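# Stack loose wooden strips onto their matching colour rows

## Task

Every loose wooden strip lying between the two rows must end up resting on the row that matches its colour, lying flat and aligned with the strips beneath it, with both grippers released from it at the end.

## Robot and tools

Robot: two 6-joint arms, left_arm and right_arm, each with a two-finger gripper. In every row and every per-joint list the joint order is waist, shoulder, elbow, wrist pitch, wrist yaw, wrist roll. Follow that order only.

Frame: one shared scene frame with its origin on the table surface midway between the arms. +x points out over the table, +z points up, and left_arm sits on the +y side. The arm names do not match the left or right of any image. The printed gripper position can be off, and more so when the arm is stretched far. The gripper's fingers point along its own +z axis and close along its y axis. end_effector_position is the spot between the finger pads, about 1 cm short of the tips.

execute_actions(actions): actions is a list of up to 15 actions, and an empty list just reports the state and images. Each action is a table of up to 15 rows. Each row runs for one control step of 1/30 s, and if there are fewer than 15 rows the last one is repeated to fill 15 steps. A row is one list for both arms: 14 numbers in [-1, 1], made of left_arm's 6 joint values and opening, then right_arm's 6 joint values and opening. You may add 12 stiffness numbers from 0 to 1 (left's 6, then right's 6), for 26 in total. Each stiffness value scales that joint's position gain and stays in force until changed. Joint values are offsets, measured from the angles at the start of the action, not from the previous row. For the first action of a call, that start is the last reported state. On this scaled unit, 1.0 equals 1.202 rad for the waist, 1.258 for the shoulder, 1.238 for the elbow, 2.073 for wrist pitch, and 2.022 for wrist yaw and wrist roll. The opening is absolute: +1 is fully open and -1 is closed.

Joint ranges in rad: waist -2.618 to 3.054, shoulder 0.000 to 3.142, elbow 0.000 to 3.142, wrist pitch -1.571 to 1.571, wrist yaw -1.571 to 1.571, wrist roll -2.094 to 2.094. The true ends may lie up to 0.036 rad either side of these. An action that pushes any joint more than 0.036 rad beyond its end is rejected for both arms. If the first action does this, or any action is malformed, nothing in the call runs. A joint pushed past its real end stops there, and the result reports "joint sent to its limit". If that line is missing, the joint may still have no room left.

Speed caps: at each step a joint's target may lead its measured angle by at most 0.202 rad (waist), 0.258 (shoulder), 0.238 (elbow), 0.573 (wrist pitch) or 0.522 (wrist yaw, roll). If the targets would move a gripper more than 70 mm, they are all scaled back. A large offset can therefore need several actions, and an unfinished one may need to be sent again. With zero offsets an arm can sag. To hold a pose, re-send the offsets back to the wanted angles in a reply's first call and send zeros afterwards.

move(target, speed, blocking): target is one 14-number row, or 26 with stiffness values, in the same layout. Its joint values are offsets from the "Joint positions" in the most recent result that shows them, not from where the arm happens to be. The finger values are applied right away. All joints of both arms advance in step, so the gripper traces a curve. The motion does not avoid obstacles or the other arm. speed, in rad/s from 0.01 to 2 (default 0.5), sets the pace of the joint with the longest way to go. A path lasts from 0.5 to 10 s and is cut off after 10 s. Faster moves hit harder, and a target set deeper past a contact presses harder. An arm that is pressing may ease off at the start of a move. Aiming from "Joint positions" to "Joint targets" keeps roughly the same pressure. With blocking=false you get a result after 0.5 s. After that, use wait(0) to check, and call wait or stop before sending any new action or move. The "move:" line gives the ending (done, off_target, moving, held, fault), limits=held or limits=none, and each arm's joint farthest from its target.

wait(seconds): 0 to 10. Both arms hold their last command, and the wait returns early if a running move finishes. stop(): brakes a running move. It needs room, more after a fast move, and the fingers keep moving. zoom_image(camera, region): camera is cam_head_left, cam_head_right, cam_left_wrist or cam_right_wrist (each 504x504). region is [x0, y0, x1, y1] in pixels from the top-left corner, at most 504 by 504. finished_scene(scene): give the current scene's number. This ends the scene for good, and the result says whether the goal was met. A reply with no tool call ends everything.

Results: a state line for each gripper with its position (m) and quaternion wxyz. Joint positions and Joint velocities list each arm's joints (rad, rad/s) and then the finger gap (m; 0.094 when fully open). Joint targets shows where the joints are being driven now. grip_measured is the opening on the command scale and may be off by about 1 mm. Joint torques are raw and noisy. Step readings flag HELD steps. "joint command not followed" means the clearance check changed or blocked some targets. MOTOR HOT appears from 75 °C. At 90 °C the arm halts for 10 s, and at 100 °C it goes limp and falls. Both are shown as OVER-TEMPERATURE FAULT lines.

Gripping: to hold a part, command about 0.03 below grip_measured, or less for a lighter grip. Each pad can exert about 50 to 62 N, and less on parts under about 2 mm thick. Occasional tugs may pull on a held part, and loose parts may get pushed. Don't drop parts, slam them, push hard, let the arms collide, or knock anything off the table.

Each tool is called after "Call:" in YAML: its name, and indented under it one key for each argument.

## Session

Call:
execute_actions:
  actions: []

Scene clock: 0.00 s.
left_arm: end_effector_position=(+0.4180, +0.3359, +0.2969) grip_measured=+1.000 end_effector_quat_wxyz=(+0.483, -0.368, +0.780, -0.154) | right_arm: end_effector_position=(+0.4097, -0.0514, +0.2737) grip_measured=+1.000 end_effector_quat_wxyz=(+0.584, -0.135, +0.795, +0.098)
Joint names: [waist, shoulder, elbow, wrist pitch, wrist yaw, wrist roll]
Joint positions: left_arm=[ 0.49   1.188  1.167 -0.494  0.161 -0.66   0.094] | right_arm=[0.603 1.516 1.141 0.07  0.09  0.027 0.094]
Joint velocities: left_arm=[ 0.002 -0.007  0.002  0.022  0.022 -0.022  0.   ] | right_arm=[-0.002 -0.017 -0.022 -0.007  0.022  0.081  0.   ]
Joint torques (N m, as the arm reports them, + toward a larger angle): no reading
Motor temperatures (°C, as the motors report them): left_arm=[27 28 26 26 27 28] | right_arm=[28 27 26 29 28 28]
Joint targets: left_arm=[0.490 1.178 1.181 -0.485 0.160 -0.655] | right_arm=[0.603 1.507 1.150 0.067 0.091 0.027]
Joint stiffness scale: left_arm=[1. 1. 1. 1. 1. 1.] | right_arm=[1. 1. 1. 1. 1. 1.]

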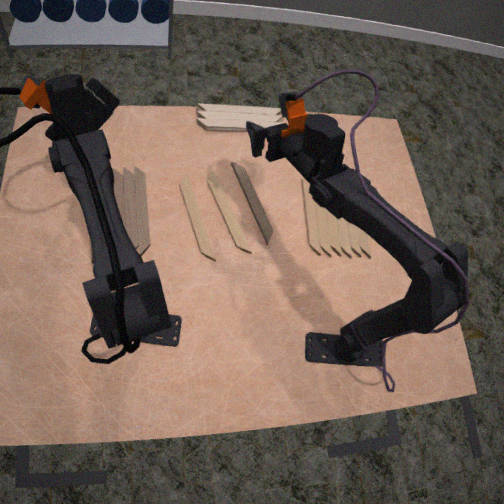

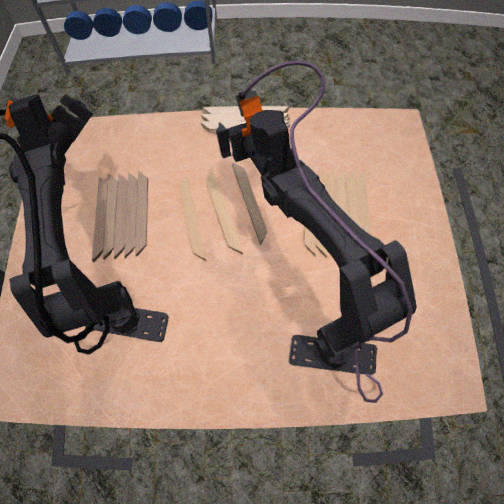

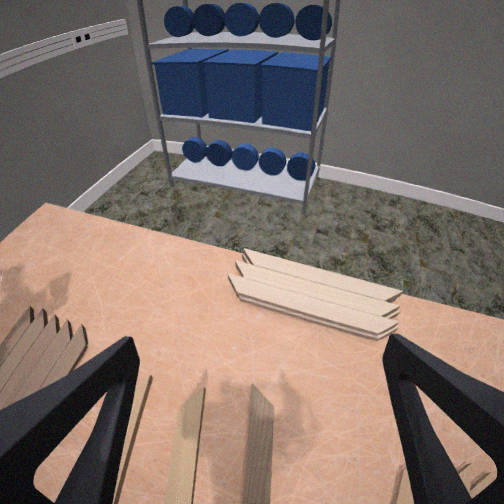

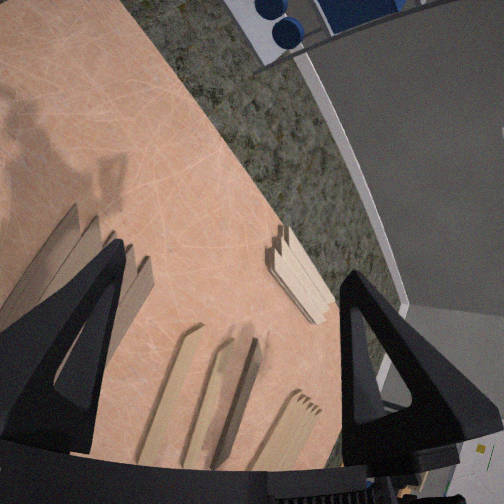

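Call:
move:
  target: [0,0,0,-0.509,-0.08,0.326,1, 0,0,0,-0.611,-0.0445,-0.013,1]
  speed: 1.0

Scene clock: 14.20 s.
left_arm: end_effector_position=(+0.2075, +0.2957, +0.1699) grip_measured=+1.000 end_effector_quat_wxyz=(+0.004, -0.162, +0.987, -0.003) | right_arm: end_effector_position=(+0.1906, -0.1361, +0.0998) grip_measured=+1.000 end_effector_quat_wxyz=(+0.005, -0.210, +0.978, -0.005)
Joint names: [waist, shoulder, elbow, wrist pitch, wrist yaw, wrist roll]
Joint positions: left_arm=[ 0.49   1.188  1.167 -1.542  0.007 -0.009  0.094] | right_arm=[ 0.603  1.516  1.141 -1.187  0.011  0.006  0.094]
Joint velocities: left_arm=[-0.007 -0.007 -0.012  0.037 -0.037 -0.022  0.   ] | right_arm=[ 0.002  0.017 -0.012 -0.037 -0.037 -0.007  0.   ]
Joint torques (N m, as the arm reports them, + toward a larger angle): left_arm=[-0.02 -3.38  5.68  0.57 -0.1   0.1 ] | right_arm=[-0.02 -5.94  4.6   0.25 -0.14 -0.06]
Motor temperatures (°C, as the motors report them): left_arm=[27 29 28 29 27 28] | right_arm=[28 29 28 32 28 28]
Joint targets: left_arm=[0.490 1.188 1.167 -1.549 -0.001 -0.000] | right_arm=[0.603 1.516 1.141 -1.197 0.001 0.000]
Joint stiffness scale: left_arm=[1. 1. 1. 1. 1. 1.] | right_arm=[1. 1. 1. 1. 1. 1.]
move: done; limits=none; left_arm: farthest joint: the wrist roll, 0.008 radians from its target (0.659 radians at the start); right_arm: farthest joint: the wrist yaw, 0.011 radians from its target (0.090 radians at the start)

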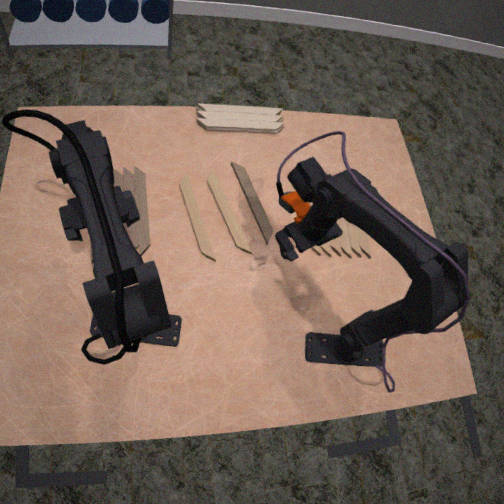

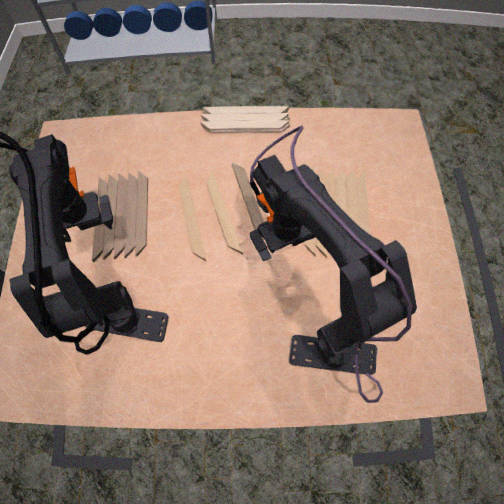

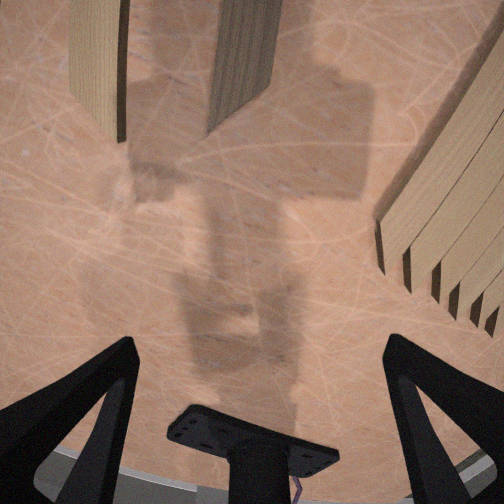

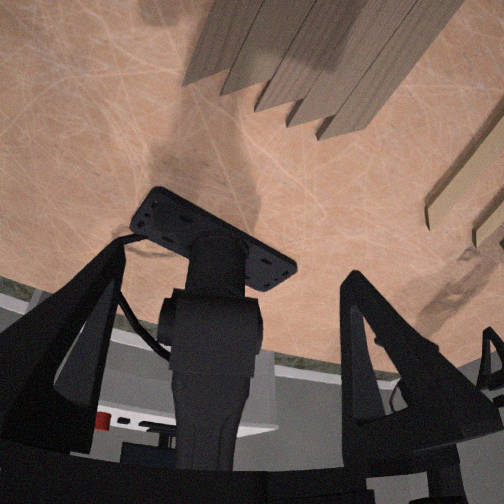

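Call:
move:
  target: [0,0,0,0,0,0,1, 0.187,0.587,0.724,-0.08,-0.005,0.11,1]
  speed: 1.0

Scene clock: 51.40 s.
left_arm: end_effector_position=(+0.2074, +0.2957, +0.1699) grip_measured=+1.000 end_effector_quat_wxyz=(+0.004, -0.162, +0.987, -0.003) | right_arm: end_effector_position=(+0.2995, +0.0196, +0.0685) grip_measured=+1.000 end_effector_quat_wxyz=(-0.014, -0.213, +0.977, -0.011)
Joint names: [waist, shoulder, elbow, wrist pitch, wrist yaw, wrist roll]
Joint positions: left_arm=[ 0.49   1.188  1.167 -1.542  0.007 -0.009  0.094] | right_arm=[ 0.827  2.262  2.001 -1.344  0.008  0.222  0.094]
Joint velocities: left_arm=[ 0.007  0.017 -0.012  0.007  0.022 -0.022  0.   ] | right_arm=[ 0.007 -0.007  0.022 -0.051 -0.022  0.022  0.   ]
Joint torques (N m, as the arm reports them, + toward a larger angle): left_arm=[-0.03 -3.33  5.66  0.64 -0.05  0.02] | right_arm=[  0.07 -13.72   7.07   0.16  -0.05   0.07]
Motor temperatures (°C, as the motors report them): left_arm=[27 28 28 27 27 28] | right_arm=[28 30 28 30 28 28]
Joint targets: left_arm=[0.490 1.188 1.167 -1.542 0.007 -0.009] | right_arm=[0.828 2.255 2.037 -1.353 0.001 0.229]
Joint stiffness scale: left_arm=[1. 1. 1. 1. 1. 1.] | right_arm=[1. 1. 1. 1. 1. 1.]
move: off_target (right_arm); limits=none; left_arm: farthest joint: the waist, 0.000 radians from its target (0.000 radians at the start); right_arm: farthest joint: the elbow, 0.036 radians from its target (0.896 radians at the start)

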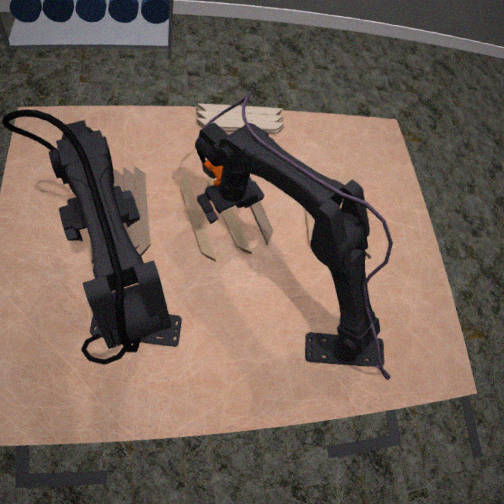

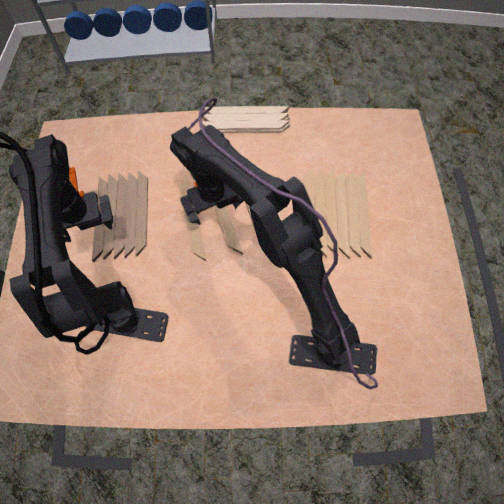

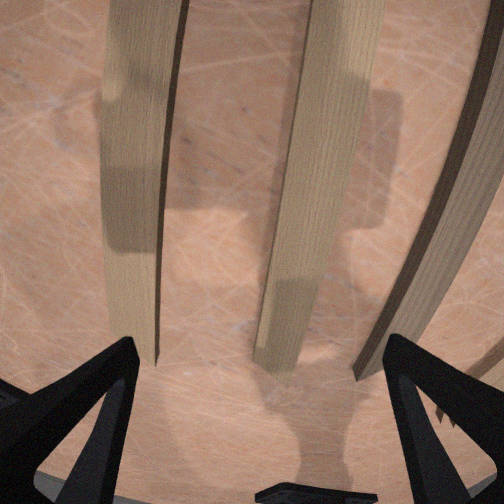

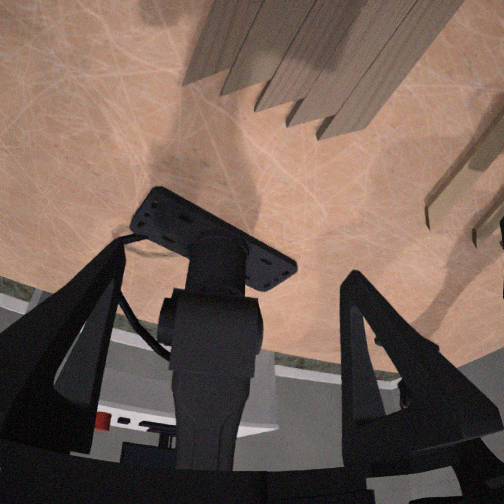

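Call:
move:
  target: [0,0,0,0,0,0,1, -0.042,0.034,-0.025,0.07,-0.004,0.042,0.3]
  speed: 0.4

Scene clock: 62.07 s.
left_arm: end_effector_position=(+0.2074, +0.2957, +0.1699) grip_measured=+1.000 end_effector_quat_wxyz=(+0.004, -0.162, +0.987, -0.003) | right_arm: end_effector_position=(+0.3374, +0.0205, +0.0495) grip_measured=+0.303 end_effector_quat_wxyz=(+0.028, -0.151, +0.988, +0.009)
Joint names: [waist, shoulder, elbow, wrist pitch, wrist yaw, wrist roll]
Joint positions: left_arm=[ 0.49   1.188  1.167 -1.542  0.007 -0.009  0.094] | right_arm=[ 0.778  2.308  2.001 -1.207  0.008  0.301  0.061]
Joint velocities: left_arm=[-0.017 -0.002  0.002  0.007  0.007 -0.081  0.   ] | right_arm=[ 0.007 -0.002  0.012 -0.037  0.051 -0.081 -0.001]
Joint torques (N m, as the arm reports them, + toward a larger angle): left_arm=[-0.04 -3.38  5.64  0.64 -0.04  0.03] | right_arm=[ -0.22 -13.82   2.51   0.52  -0.09   0.03]
Motor temperatures (°C, as the motors report them): left_arm=[27 28 28 26 27 28] | right_arm=[28 33 29 30 28 28]
Joint targets: left_arm=[0.490 1.188 1.167 -1.542 0.007 -0.009] | right_arm=[0.776 2.305 1.970 -1.199 0.000 0.307]
Joint stiffness scale: left_arm=[1. 1. 1. 1. 1. 1.] | right_arm=[1. 1. 1. 1. 1. 1.]
move: off_target (right_arm); limits=none; left_arm: farthest joint: the waist, 0.000 radians from its target (0.000 radians at the start); right_arm: farthest joint: the elbow, 0.031 radians from its target (0.031 radians at the start)

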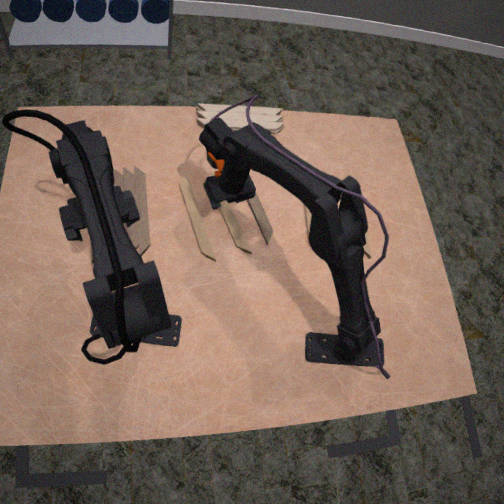

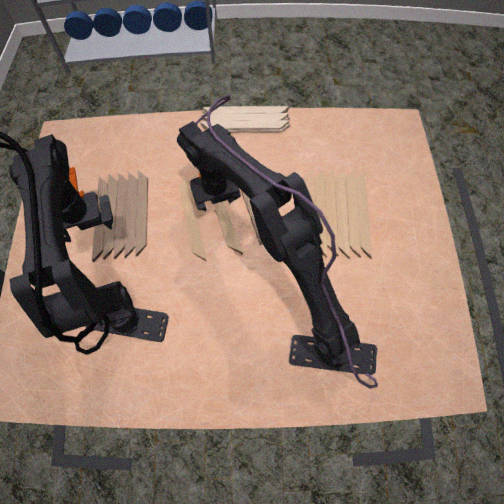

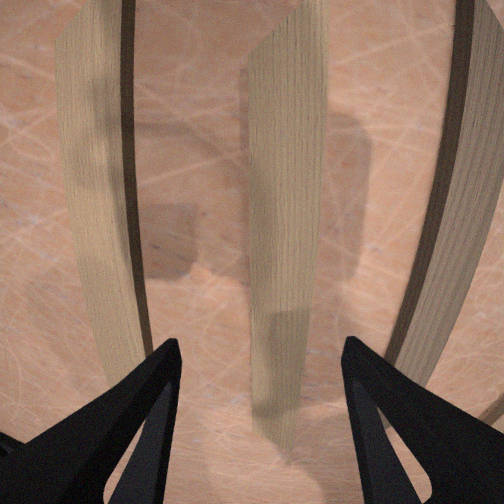

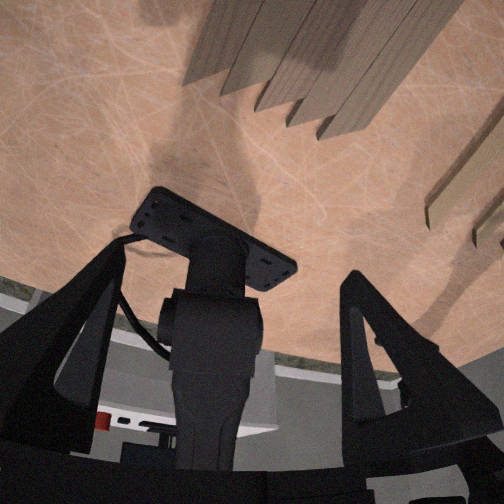

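Call:
move:
  target: [0,0,0,0,0,0,1, -0.0135,0.0175,-0.0735,0.0265,0,-0.005,0.3]
  speed: 0.3

Scene clock: 69.70 s.
left_arm: end_effector_position=(+0.2074, +0.2957, +0.1699) grip_measured=+1.000 end_effector_quat_wxyz=(+0.004, -0.162, +0.987, -0.003) | right_arm: end_effector_position=(+0.3300, +0.0106, +0.0186) grip_measured=+0.303 end_effector_quat_wxyz=(+0.002, -0.149, +0.989, -0.004)
Joint names: [waist, shoulder, elbow, wrist pitch, wrist yaw, wrist roll]
Joint positions: left_arm=[ 0.49   1.188  1.167 -1.542  0.007 -0.009  0.094] | right_arm=[ 0.77   2.335  1.926 -1.161  0.008  0.297  0.061]
Joint velocities: left_arm=[-0.002 -0.012  0.002 -0.022 -0.037 -0.007  0.   ] | right_arm=[ 0.017 -0.017  0.012 -0.051 -0.022  0.037 -0.   ]
Joint torques (N m, as the arm reports them, + toward a larger angle): left_arm=[ 0.03 -3.33  5.7   0.64 -0.04  0.02] | right_arm=[ -0.7  -14.12   3.45   0.36   0.04  -0.06]
Motor temperatures (°C, as the motors report them): left_arm=[27 28 28 26 27 28] | right_arm=[28 34 28 30 28 28]
Joint targets: left_arm=[0.490 1.188 1.167 -1.542 0.007 -0.009] | right_arm=[0.762 2.329 1.910 -1.152 0.008 0.290]
Joint stiffness scale: left_arm=[1. 1. 1. 1. 1. 1.] | right_arm=[1. 1. 1. 1. 1. 1.]
move: done; limits=none; left_arm: farthest joint: the waist, 0.000 radians from its target (0.000 radians at the start); right_arm: farthest joint: the elbow, 0.016 radians from its target (0.091 radians at the start)

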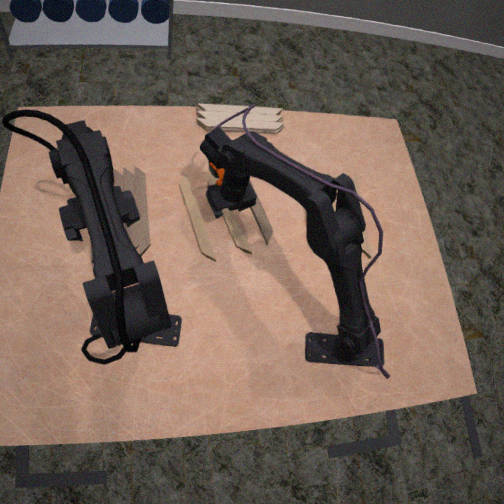

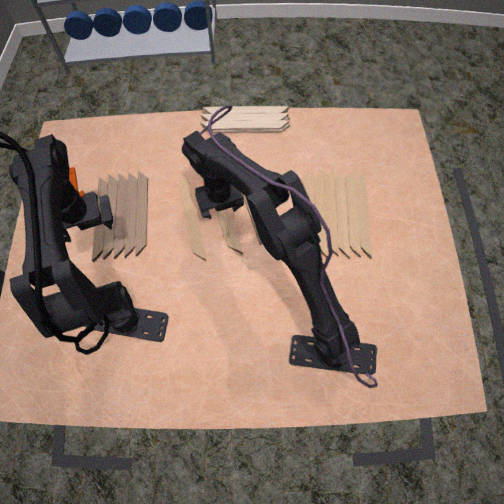

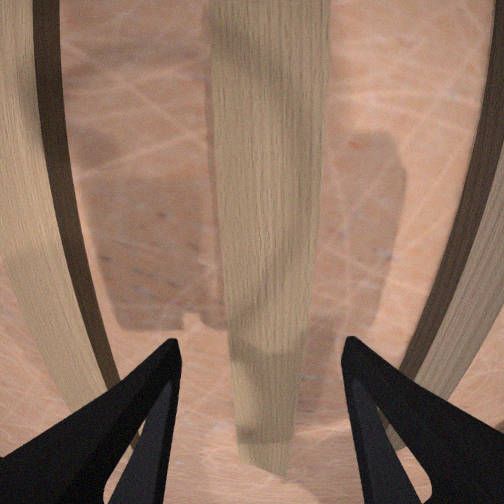

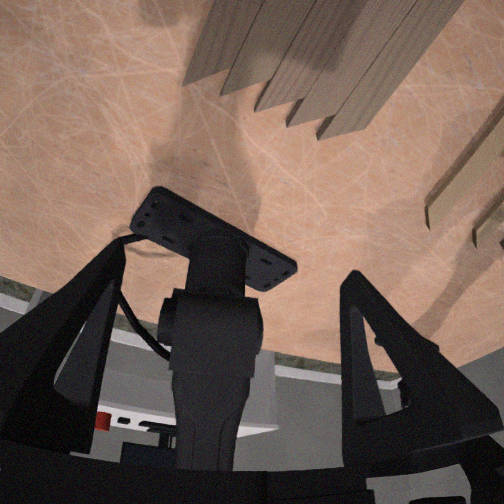

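Call:
move:
  target: [0,0,0,0,0,0,1, 0,0.007,0,0.005,0,0,0.3]
  speed: 0.1

Call:
move:
  target: [0,0,0,0,0,0,1, 0,-0.004,0,0,0,0,-0.5]

Scene clock: 74.33 s.
left_arm: end_effector_position=(+0.2074, +0.2957, +0.1699) grip_measured=+1.000 end_effector_quat_wxyz=(+0.004, -0.162, +0.987, -0.003) | right_arm: end_effector_position=(+0.3304, +0.0108, +0.0186) grip_measured=+0.303 end_effector_quat_wxyz=(+0.003, -0.149, +0.989, -0.003)
Joint names: [waist, shoulder, elbow, wrist pitch, wrist yaw, wrist roll]
Joint positions: left_arm=[ 0.49   1.188  1.167 -1.542  0.007 -0.009  0.094] | right_arm=[ 0.77   2.335  1.926 -1.159  0.008  0.297  0.061]
Joint velocities: left_arm=[-0.007 -0.017  0.002 -0.007 -0.037 -0.081  0.   ] | right_arm=[-0.012 -0.012 -0.007  0.022 -0.022 -0.051 -0.001]
Joint torques (N m, as the arm reports them, + toward a larger angle): left_arm=[ 0.   -3.34  5.7   0.64 -0.03  0.02] | right_arm=[ -0.03 -13.04   4.45   0.44  -0.01   0.03]
Motor temperatures (°C, as the motors report them): left_arm=[27 28 28 26 27 28] | right_arm=[28 35 28 30 28 28]
Joint targets: left_arm=[0.490 1.188 1.167 -1.542 0.007 -0.009] | right_arm=[0.770 2.343 1.926 -1.151 0.008 0.297]
Joint stiffness scale: left_arm=[1. 1. 1. 1. 1. 1.] | right_arm=[1. 1. 1. 1. 1. 1.]
move: done; limits=none; left_arm: farthest joint: the waist, 0.000 radians from its target (0.000 radians at the start); right_arm: farthest joint: the shoulder, 0.009 radians from its target (0.009 radians at the start)

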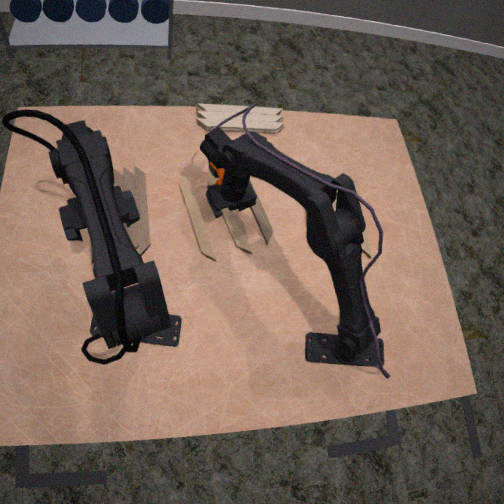

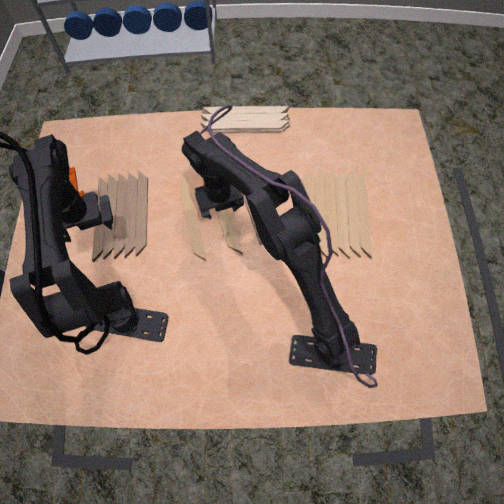

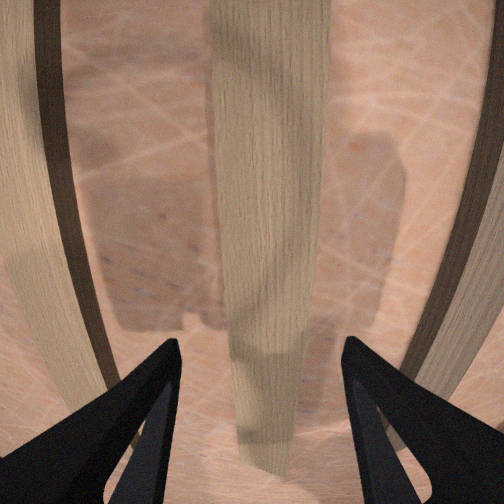

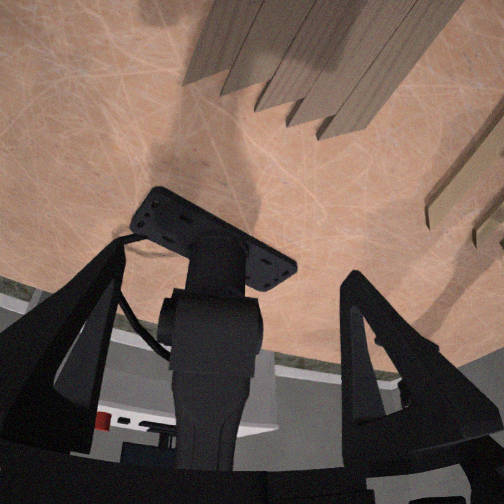

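Scene clock: 75.03 s.
left_arm: end_effector_position=(+0.2074, +0.2957, +0.1699) grip_measured=+1.000 end_effector_quat_wxyz=(+0.004, -0.162, +0.987, -0.003) | right_arm: end_effector_position=(+0.3304, +0.0108, +0.0186) grip_measured=-0.498 end_effector_quat_wxyz=(+0.003, -0.149, +0.989, -0.003)
Joint names: [waist, shoulder, elbow, wrist pitch, wrist yaw, wrist roll]
Joint positions: left_arm=[ 0.49   1.188  1.167 -1.542  0.007 -0.009  0.094] | right_arm=[ 0.77   2.335  1.926 -1.159  0.008  0.297  0.024]
Joint velocities: left_arm=[-0.002  0.012 -0.002 -0.037 -0.022 -0.051  0.   ] | right_arm=[-0.007  0.002  0.007  0.022 -0.051 -0.022  0.   ]
Joint torques (N m, as the arm reports them, + toward a larger angle): left_arm=[-0.01 -3.41  5.71  0.64 -0.04  0.02] | right_arm=[ -0.07 -14.05   4.66   0.3    0.05   0.  ]
Motor temperatures (°C, as the motors report them): left_arm=[27 28 28 26 27 28] | right_arm=[28 35 28 30 28 28]
Joint targets: left_arm=[0.490 1.188 1.167 -1.542 0.007 -0.009] | right_arm=[0.770 2.330 1.926 -1.159 0.008 0.297]
Joint stiffness scale: left_arm=[1. 1. 1. 1. 1. 1.] | right_arm=[1. 1. 1. 1. 1. 1.]
move: done; limits=none; left_arm: farthest joint: the waist, 0.000 radians from its target (0.000 radians at the start); right_arm: farthest joint: the shoulder, 0.005 radians from its target (0.005 radians at the start)

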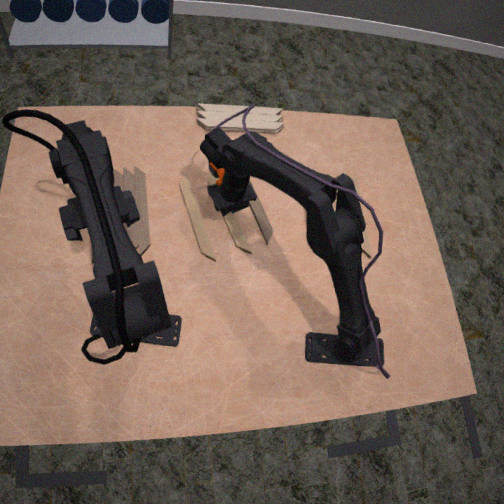

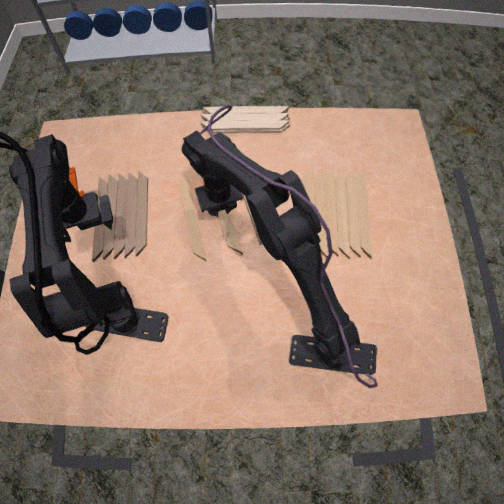

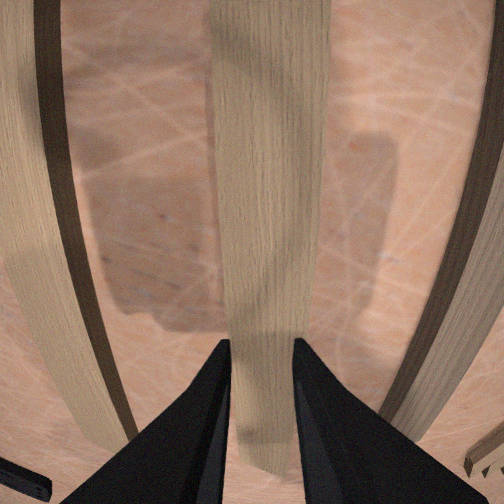

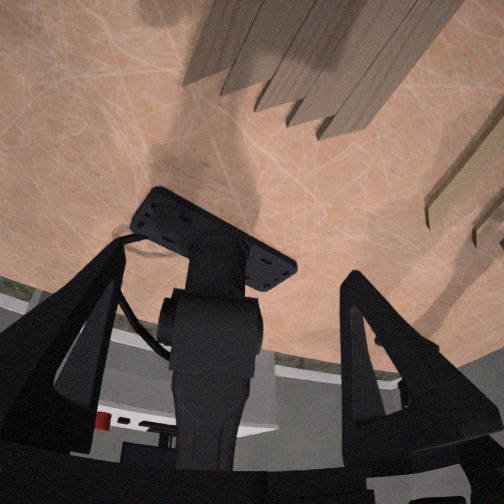

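Closed above it. Open, then lower.

Call:
move:
  target: [0,0,0,0,0,0,1, 0,0,0,0,0,0,0.2]

Call:
move:
  target: [0,0,0,0,0,0,1, 0,0.018,0,0.01,0,0,0.2]
  speed: 0.1

Scene clock: 78.97 s.
left_arm: end_effector_position=(+0.2074, +0.2957, +0.1699) grip_measured=+1.000 end_effector_quat_wxyz=(+0.004, -0.162, +0.987, -0.003) | right_arm: end_effector_position=(+0.3304, +0.0108, +0.0186) grip_measured=+0.198 end_effector_quat_wxyz=(+0.003, -0.149, +0.989, -0.003)
Joint names: [waist, shoulder, elbow, wrist pitch, wrist yaw, wrist roll]
Joint positions: left_arm=[ 0.49   1.188  1.167 -1.542  0.007 -0.009  0.094] | right_arm=[ 0.77   2.335  1.926 -1.159  0.008  0.297  0.056]
Joint velocities: left_arm=[-0.002 -0.007  0.007  0.037  0.022  0.051  0.   ] | right_arm=[ 0.002 -0.002 -0.007  0.007  0.051  0.051  0.   ]
Joint torques (N m, as the arm reports them, + toward a larger angle): left_arm=[-0.03 -3.36  5.69  0.64 -0.03  0.03] | right_arm=[  0.   -13.72   4.65   0.32   0.01  -0.01]
Motor temperatures (°C, as the motors report them): left_arm=[27 28 28 26 27 28] | right_arm=[28 36 28 30 28 28]
Joint targets: left_arm=[0.490 1.188 1.167 -1.542 0.007 -0.009] | right_arm=[0.770 2.335 1.926 -1.159 0.008 0.297]
Joint stiffness scale: left_arm=[1. 1. 1. 1. 1. 1.] | right_arm=[1. 1. 1. 1. 1. 1.]
move: done; limits=none; left_arm: farthest joint: the waist, 0.000 radians from its target (0.000 radians at the start); right_arm: farthest joint: the waist, 0.000 radians from its target (0.000 radians at the start)

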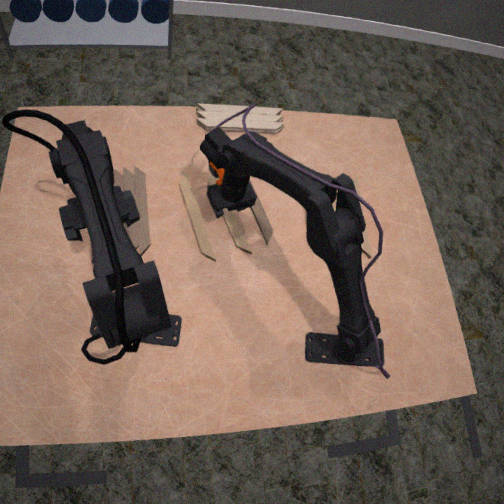

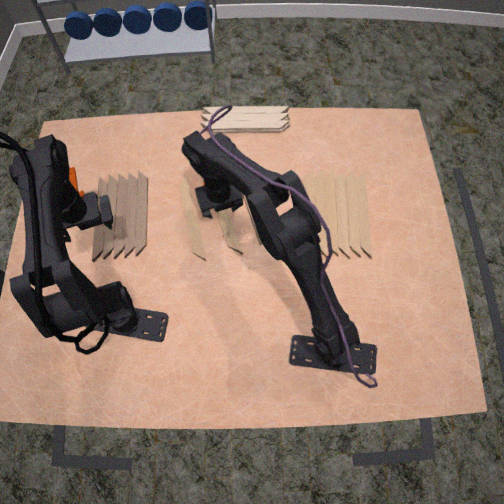

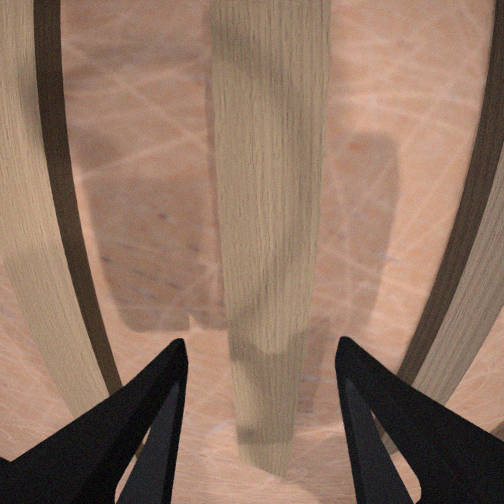

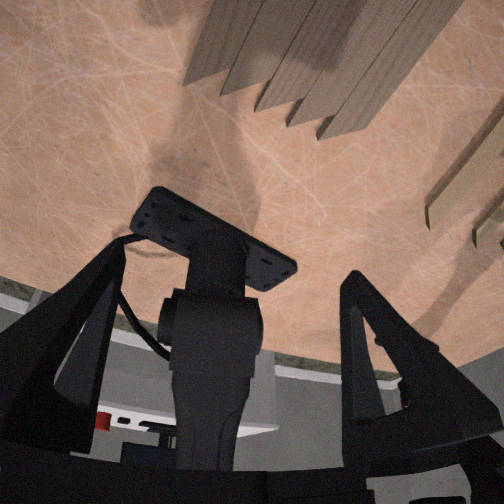

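Scene clock: 79.80 s.
left_arm: end_effector_position=(+0.2074, +0.2957, +0.1699) grip_measured=+1.000 end_effector_quat_wxyz=(+0.004, -0.162, +0.987, -0.003) | right_arm: end_effector_position=(+0.3309, +0.0112, +0.0090) grip_measured=+0.198 end_effector_quat_wxyz=(-0.001, -0.149, +0.989, -0.005)
Joint names: [waist, shoulder, elbow, wrist pitch, wrist yaw, wrist roll]
Joint positions: left_arm=[ 0.49   1.188  1.167 -1.542  0.007 -0.009  0.094] | right_arm=[ 0.77   2.357  1.926 -1.147  0.008  0.297  0.056]
Joint velocities: left_arm=[ 0.007  0.002  0.007  0.037  0.022 -0.007  0.   ] | right_arm=[ 0.007  0.012 -0.002 -0.022 -0.007 -0.051  0.   ]
Joint torques (N m, as the arm reports them, + toward a larger angle): left_arm=[-0.01 -3.37  5.68  0.62 -0.04  0.03] | right_arm=[  0.07 -13.68   4.72   0.34   0.03  -0.01]
Motor temperatures (°C, as the motors report them): left_arm=[27 28 28 26 27 28] | right_arm=[28 36 28 30 28 28]
Joint targets: left_arm=[0.490 1.188 1.167 -1.542 0.007 -0.009] | right_arm=[0.770 2.357 1.926 -1.139 0.008 0.297]
Joint stiffness scale: left_arm=[1. 1. 1. 1. 1. 1.] | right_arm=[1. 1. 1. 1. 1. 1.]
move: done; limits=none; left_arm: farthest joint: the waist, 0.000 radians from its target (0.000 radians at the start); right_arm: farthest joint: the wrist pitch, 0.009 radians from its target (0.021 radians at the start)

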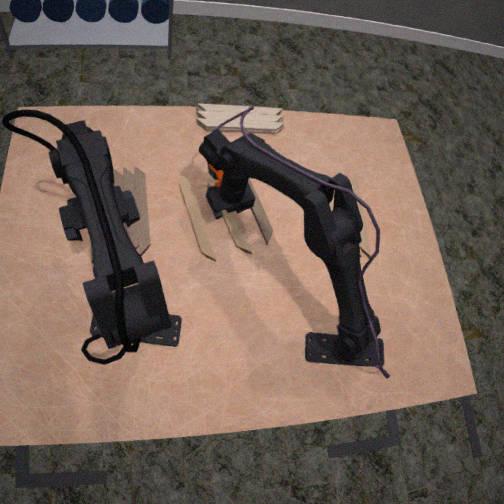

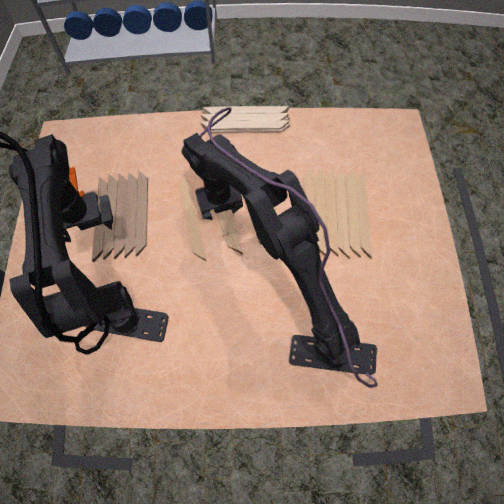

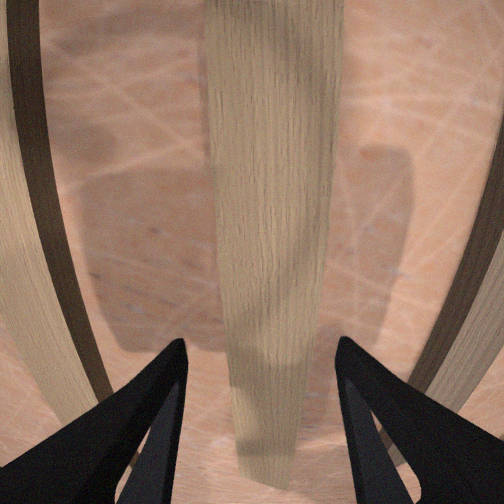

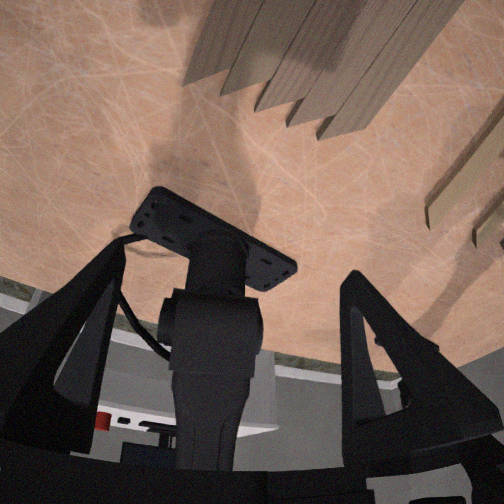

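Call:
move:
  target: [0,0,0,0,0,0,1, 0,0,0,0,0,0,-0.45]

Scene clock: 82.00 s.
left_arm: end_effector_position=(+0.2074, +0.2957, +0.1699) grip_measured=+1.000 end_effector_quat_wxyz=(+0.004, -0.162, +0.987, -0.003) | right_arm: end_effector_position=(+0.3311, +0.0113, +0.0090) grip_measured=-0.429 end_effector_quat_wxyz=(-0.001, -0.149, +0.989, -0.005)
Joint names: [waist, shoulder, elbow, wrist pitch, wrist yaw, wrist roll]
Joint positions: left_arm=[ 0.49   1.188  1.167 -1.542  0.007 -0.009  0.094] | right_arm=[ 0.77   2.357  1.926 -1.147  0.008  0.297  0.027]
Joint velocities: left_arm=[ 0.007  0.002  0.007 -0.007 -0.022 -0.022  0.   ] | right_arm=[-0.002  0.007  0.002 -0.007  0.037  0.007 -0.001]
Joint torques (N m, as the arm reports them, + toward a larger angle): left_arm=[ 0.02 -3.36  5.72  0.63 -0.04  0.01] | right_arm=[  0.   -13.79   4.48   0.29   0.03  -0.01]
Motor temperatures (°C, as the motors report them): left_arm=[27 28 28 26 27 28] | right_arm=[28 36 28 30 28 28]
Joint targets: left_arm=[0.490 1.188 1.167 -1.542 0.007 -0.009] | right_arm=[0.770 2.357 1.926 -1.147 0.008 0.297]
Joint stiffness scale: left_arm=[1. 1. 1. 1. 1. 1.] | right_arm=[1. 1. 1. 1. 1. 1.]
move: done; limits=none; left_arm: farthest joint: the waist, 0.000 radians from its target (0.000 radians at the start); right_arm: farthest joint: the waist, 0.000 radians from its target (0.000 radians at the start)

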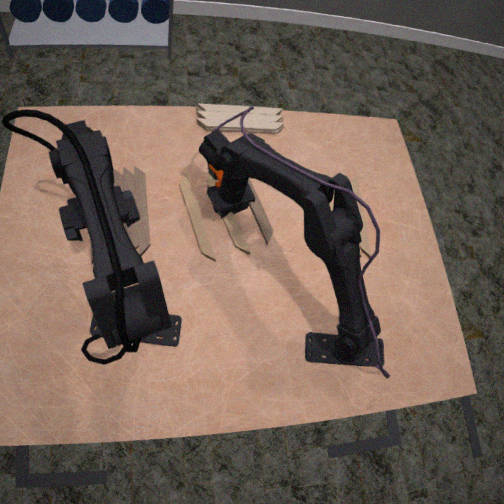

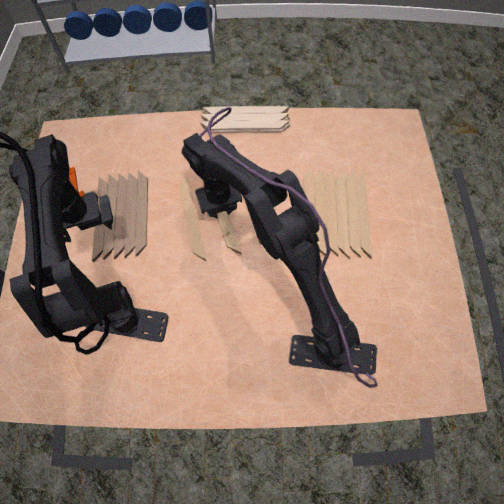

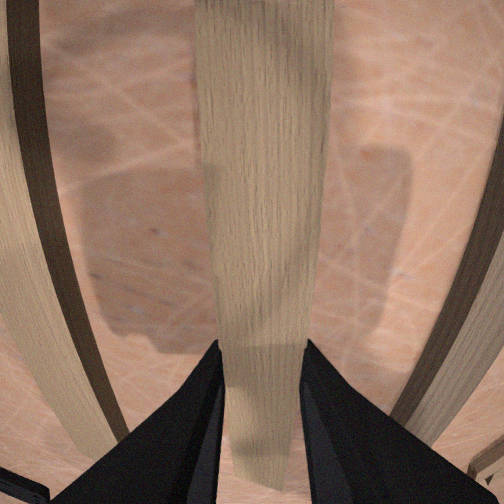

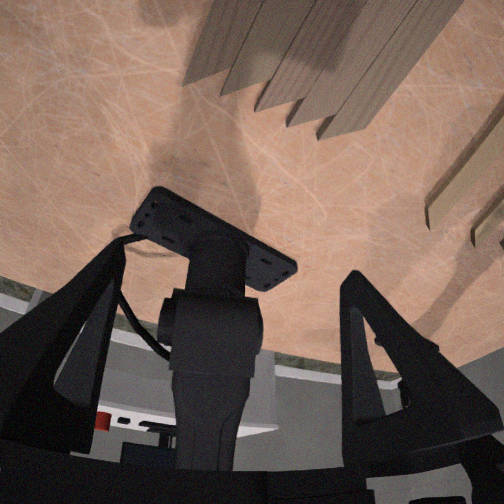

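Call:
move:
  target: [0,0,0,0,0,0,1, 0,-0.1,0,-0.06,0,0,-0.46]
  speed: 0.3

Call:
move:
  target: [0,0,0,0,0,0,1, -0.65,-0.17,-0.32,0.082,0,-0.243,-0.46]
  speed: 0.6

Scene clock: 90.47 s.
left_arm: end_effector_position=(+0.2074, +0.2957, +0.1699) grip_measured=+1.000 end_effector_quat_wxyz=(+0.004, -0.162, +0.987, -0.003) | right_arm: end_effector_position=(+0.3155, +0.0007, +0.0582) grip_measured=-0.429 end_effector_quat_wxyz=(-0.001, -0.149, +0.989, -0.005)
Joint names: [waist, shoulder, elbow, wrist pitch, wrist yaw, wrist roll]
Joint positions: left_arm=[ 0.49   1.188  1.167 -1.542  0.007 -0.009  0.094] | right_arm=[ 0.77   2.241  1.926 -1.262  0.008  0.297  0.027]
Joint velocities: left_arm=[-0.022  0.002 -0.022  0.022  0.022 -0.007  0.   ] | right_arm=[-0.002 -0.007  0.007 -0.037 -0.022 -0.022 -0.   ]
Joint torques (N m, as the arm reports them, + toward a larger angle): left_arm=[-0.01 -3.35  5.69  0.64 -0.02  0.02] | right_arm=[  0.12 -13.83   4.64   0.19   0.02  -0.03]
Motor temperatures (°C, as the motors report them): left_arm=[27 28 28 26 27 28] | right_arm=[28 37 28 30 28 28]
Joint targets: left_arm=[0.490 1.188 1.167 -1.542 0.007 -0.009] | right_arm=[0.770 2.231 1.926 -1.271 0.008 0.297]
Joint stiffness scale: left_arm=[1. 1. 1. 1. 1. 1.] | right_arm=[1. 1. 1. 1. 1. 1.]
move: done; limits=none; left_arm: farthest joint: the waist, 0.000 radians from its target (0.000 radians at the start); right_arm: farthest joint: the shoulder, 0.010 radians from its target (0.126 radians at the start)

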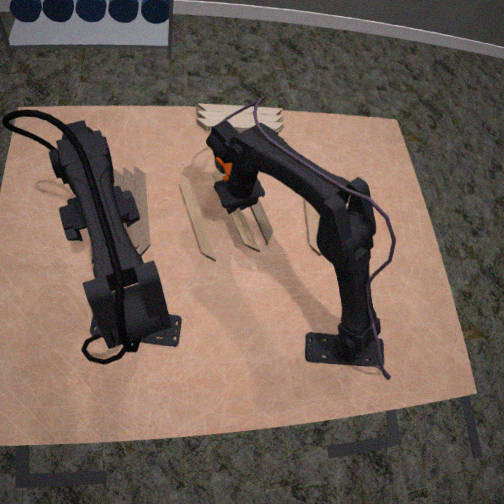

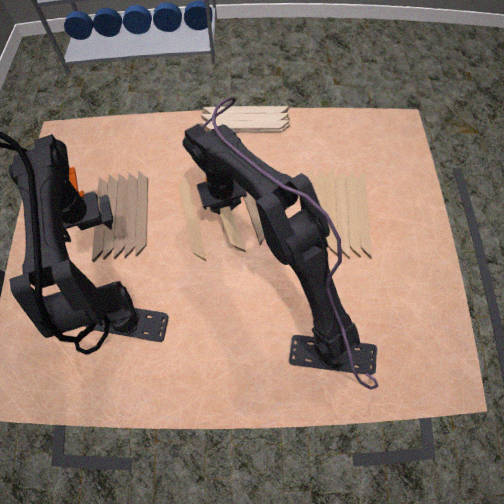

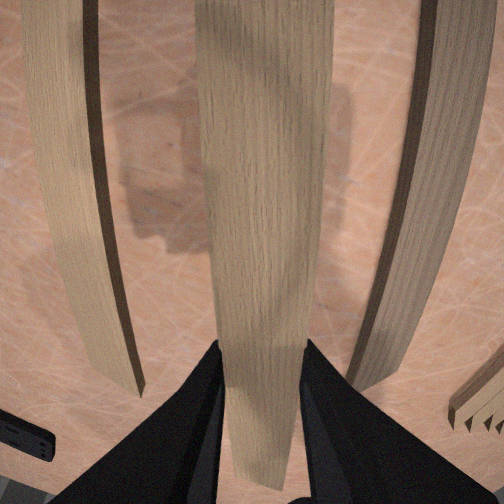

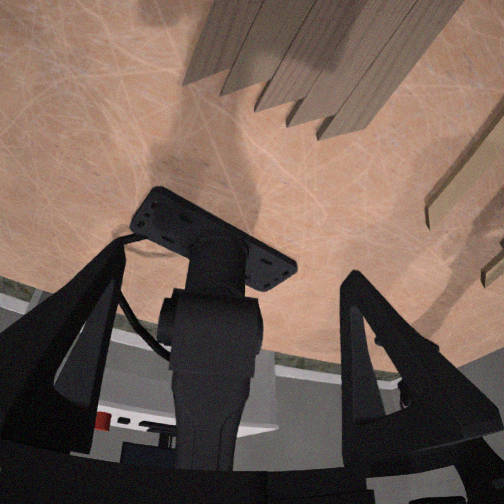

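Scene clock: 92.53 s.
left_arm: end_effector_position=(+0.2074, +0.2957, +0.1699) grip_measured=+1.000 end_effector_quat_wxyz=(+0.004, -0.162, +0.987, -0.003) | right_arm: end_effector_position=(+0.3265, -0.3149, +0.0383) grip_measured=-0.429 end_effector_quat_wxyz=(-0.017, +0.002, +1.000, -0.001)
Joint names: [waist, shoulder, elbow, wrist pitch, wrist yaw, wrist roll]
Joint positions: left_arm=[ 0.49   1.188  1.167 -1.542  0.007 -0.009  0.094] | right_arm=[-0.018  2.053  1.549 -1.1    0.008 -0.188  0.027]
Joint velocities: left_arm=[-0.002 -0.002 -0.002 -0.037 -0.022 -0.022  0.   ] | right_arm=[-0.007  0.007  0.007 -0.051  0.022 -0.007  0.   ]
Joint torques (N m, as the arm reports them, + toward a larger angle): left_arm=[-0.01 -3.35  5.71  0.63 -0.04  0.02] | right_arm=[  0.63 -13.27   3.15   0.37   0.03  -0.08]
Motor temperatures (°C, as the motors report them): left_arm=[27 28 28 26 27 28] | right_arm=[28 37 28 30 28 28]
Joint targets: left_arm=[0.490 1.188 1.167 -1.542 0.007 -0.009] | right_arm=[-0.011 2.027 1.530 -1.092 0.008 -0.195]
Joint stiffness scale: left_arm=[1. 1. 1. 1. 1. 1.] | right_arm=[1. 1. 1. 1. 1. 1.]
move: off_target (right_arm); limits=none; left_arm: farthest joint: the waist, 0.000 radians from its target (0.000 radians at the start); right_arm: farthest joint: the shoulder, 0.026 radians from its target (0.214 radians at the start)

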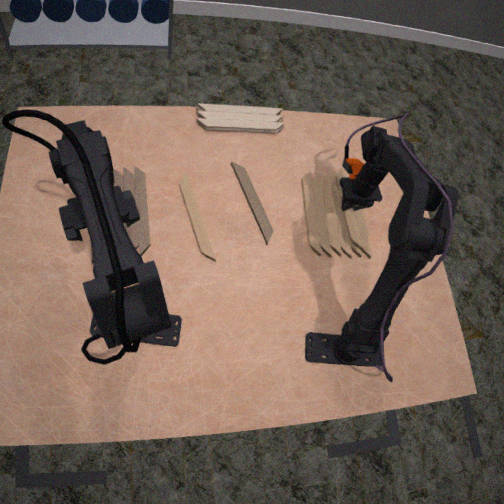

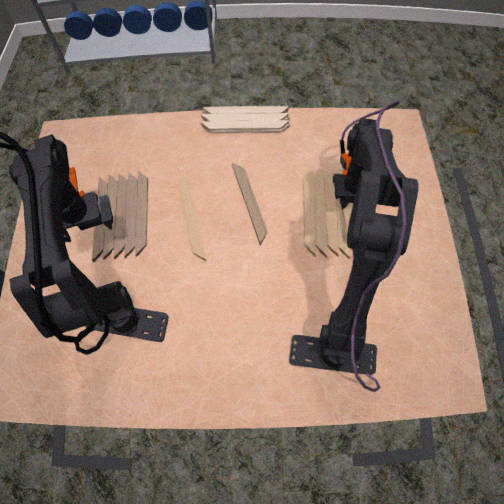

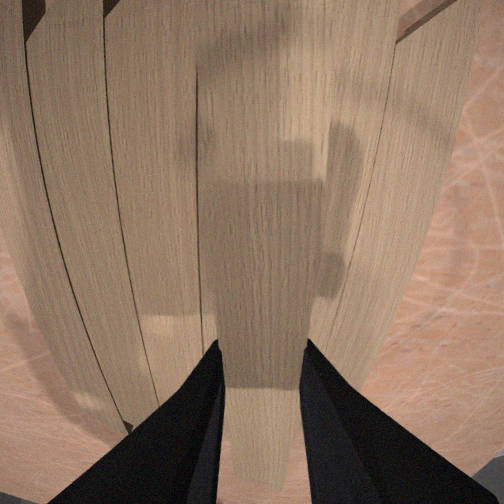

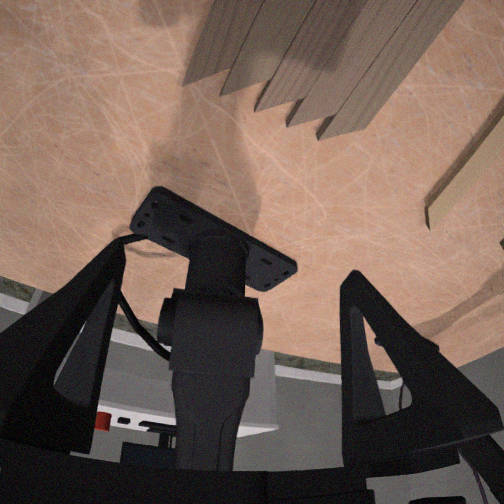

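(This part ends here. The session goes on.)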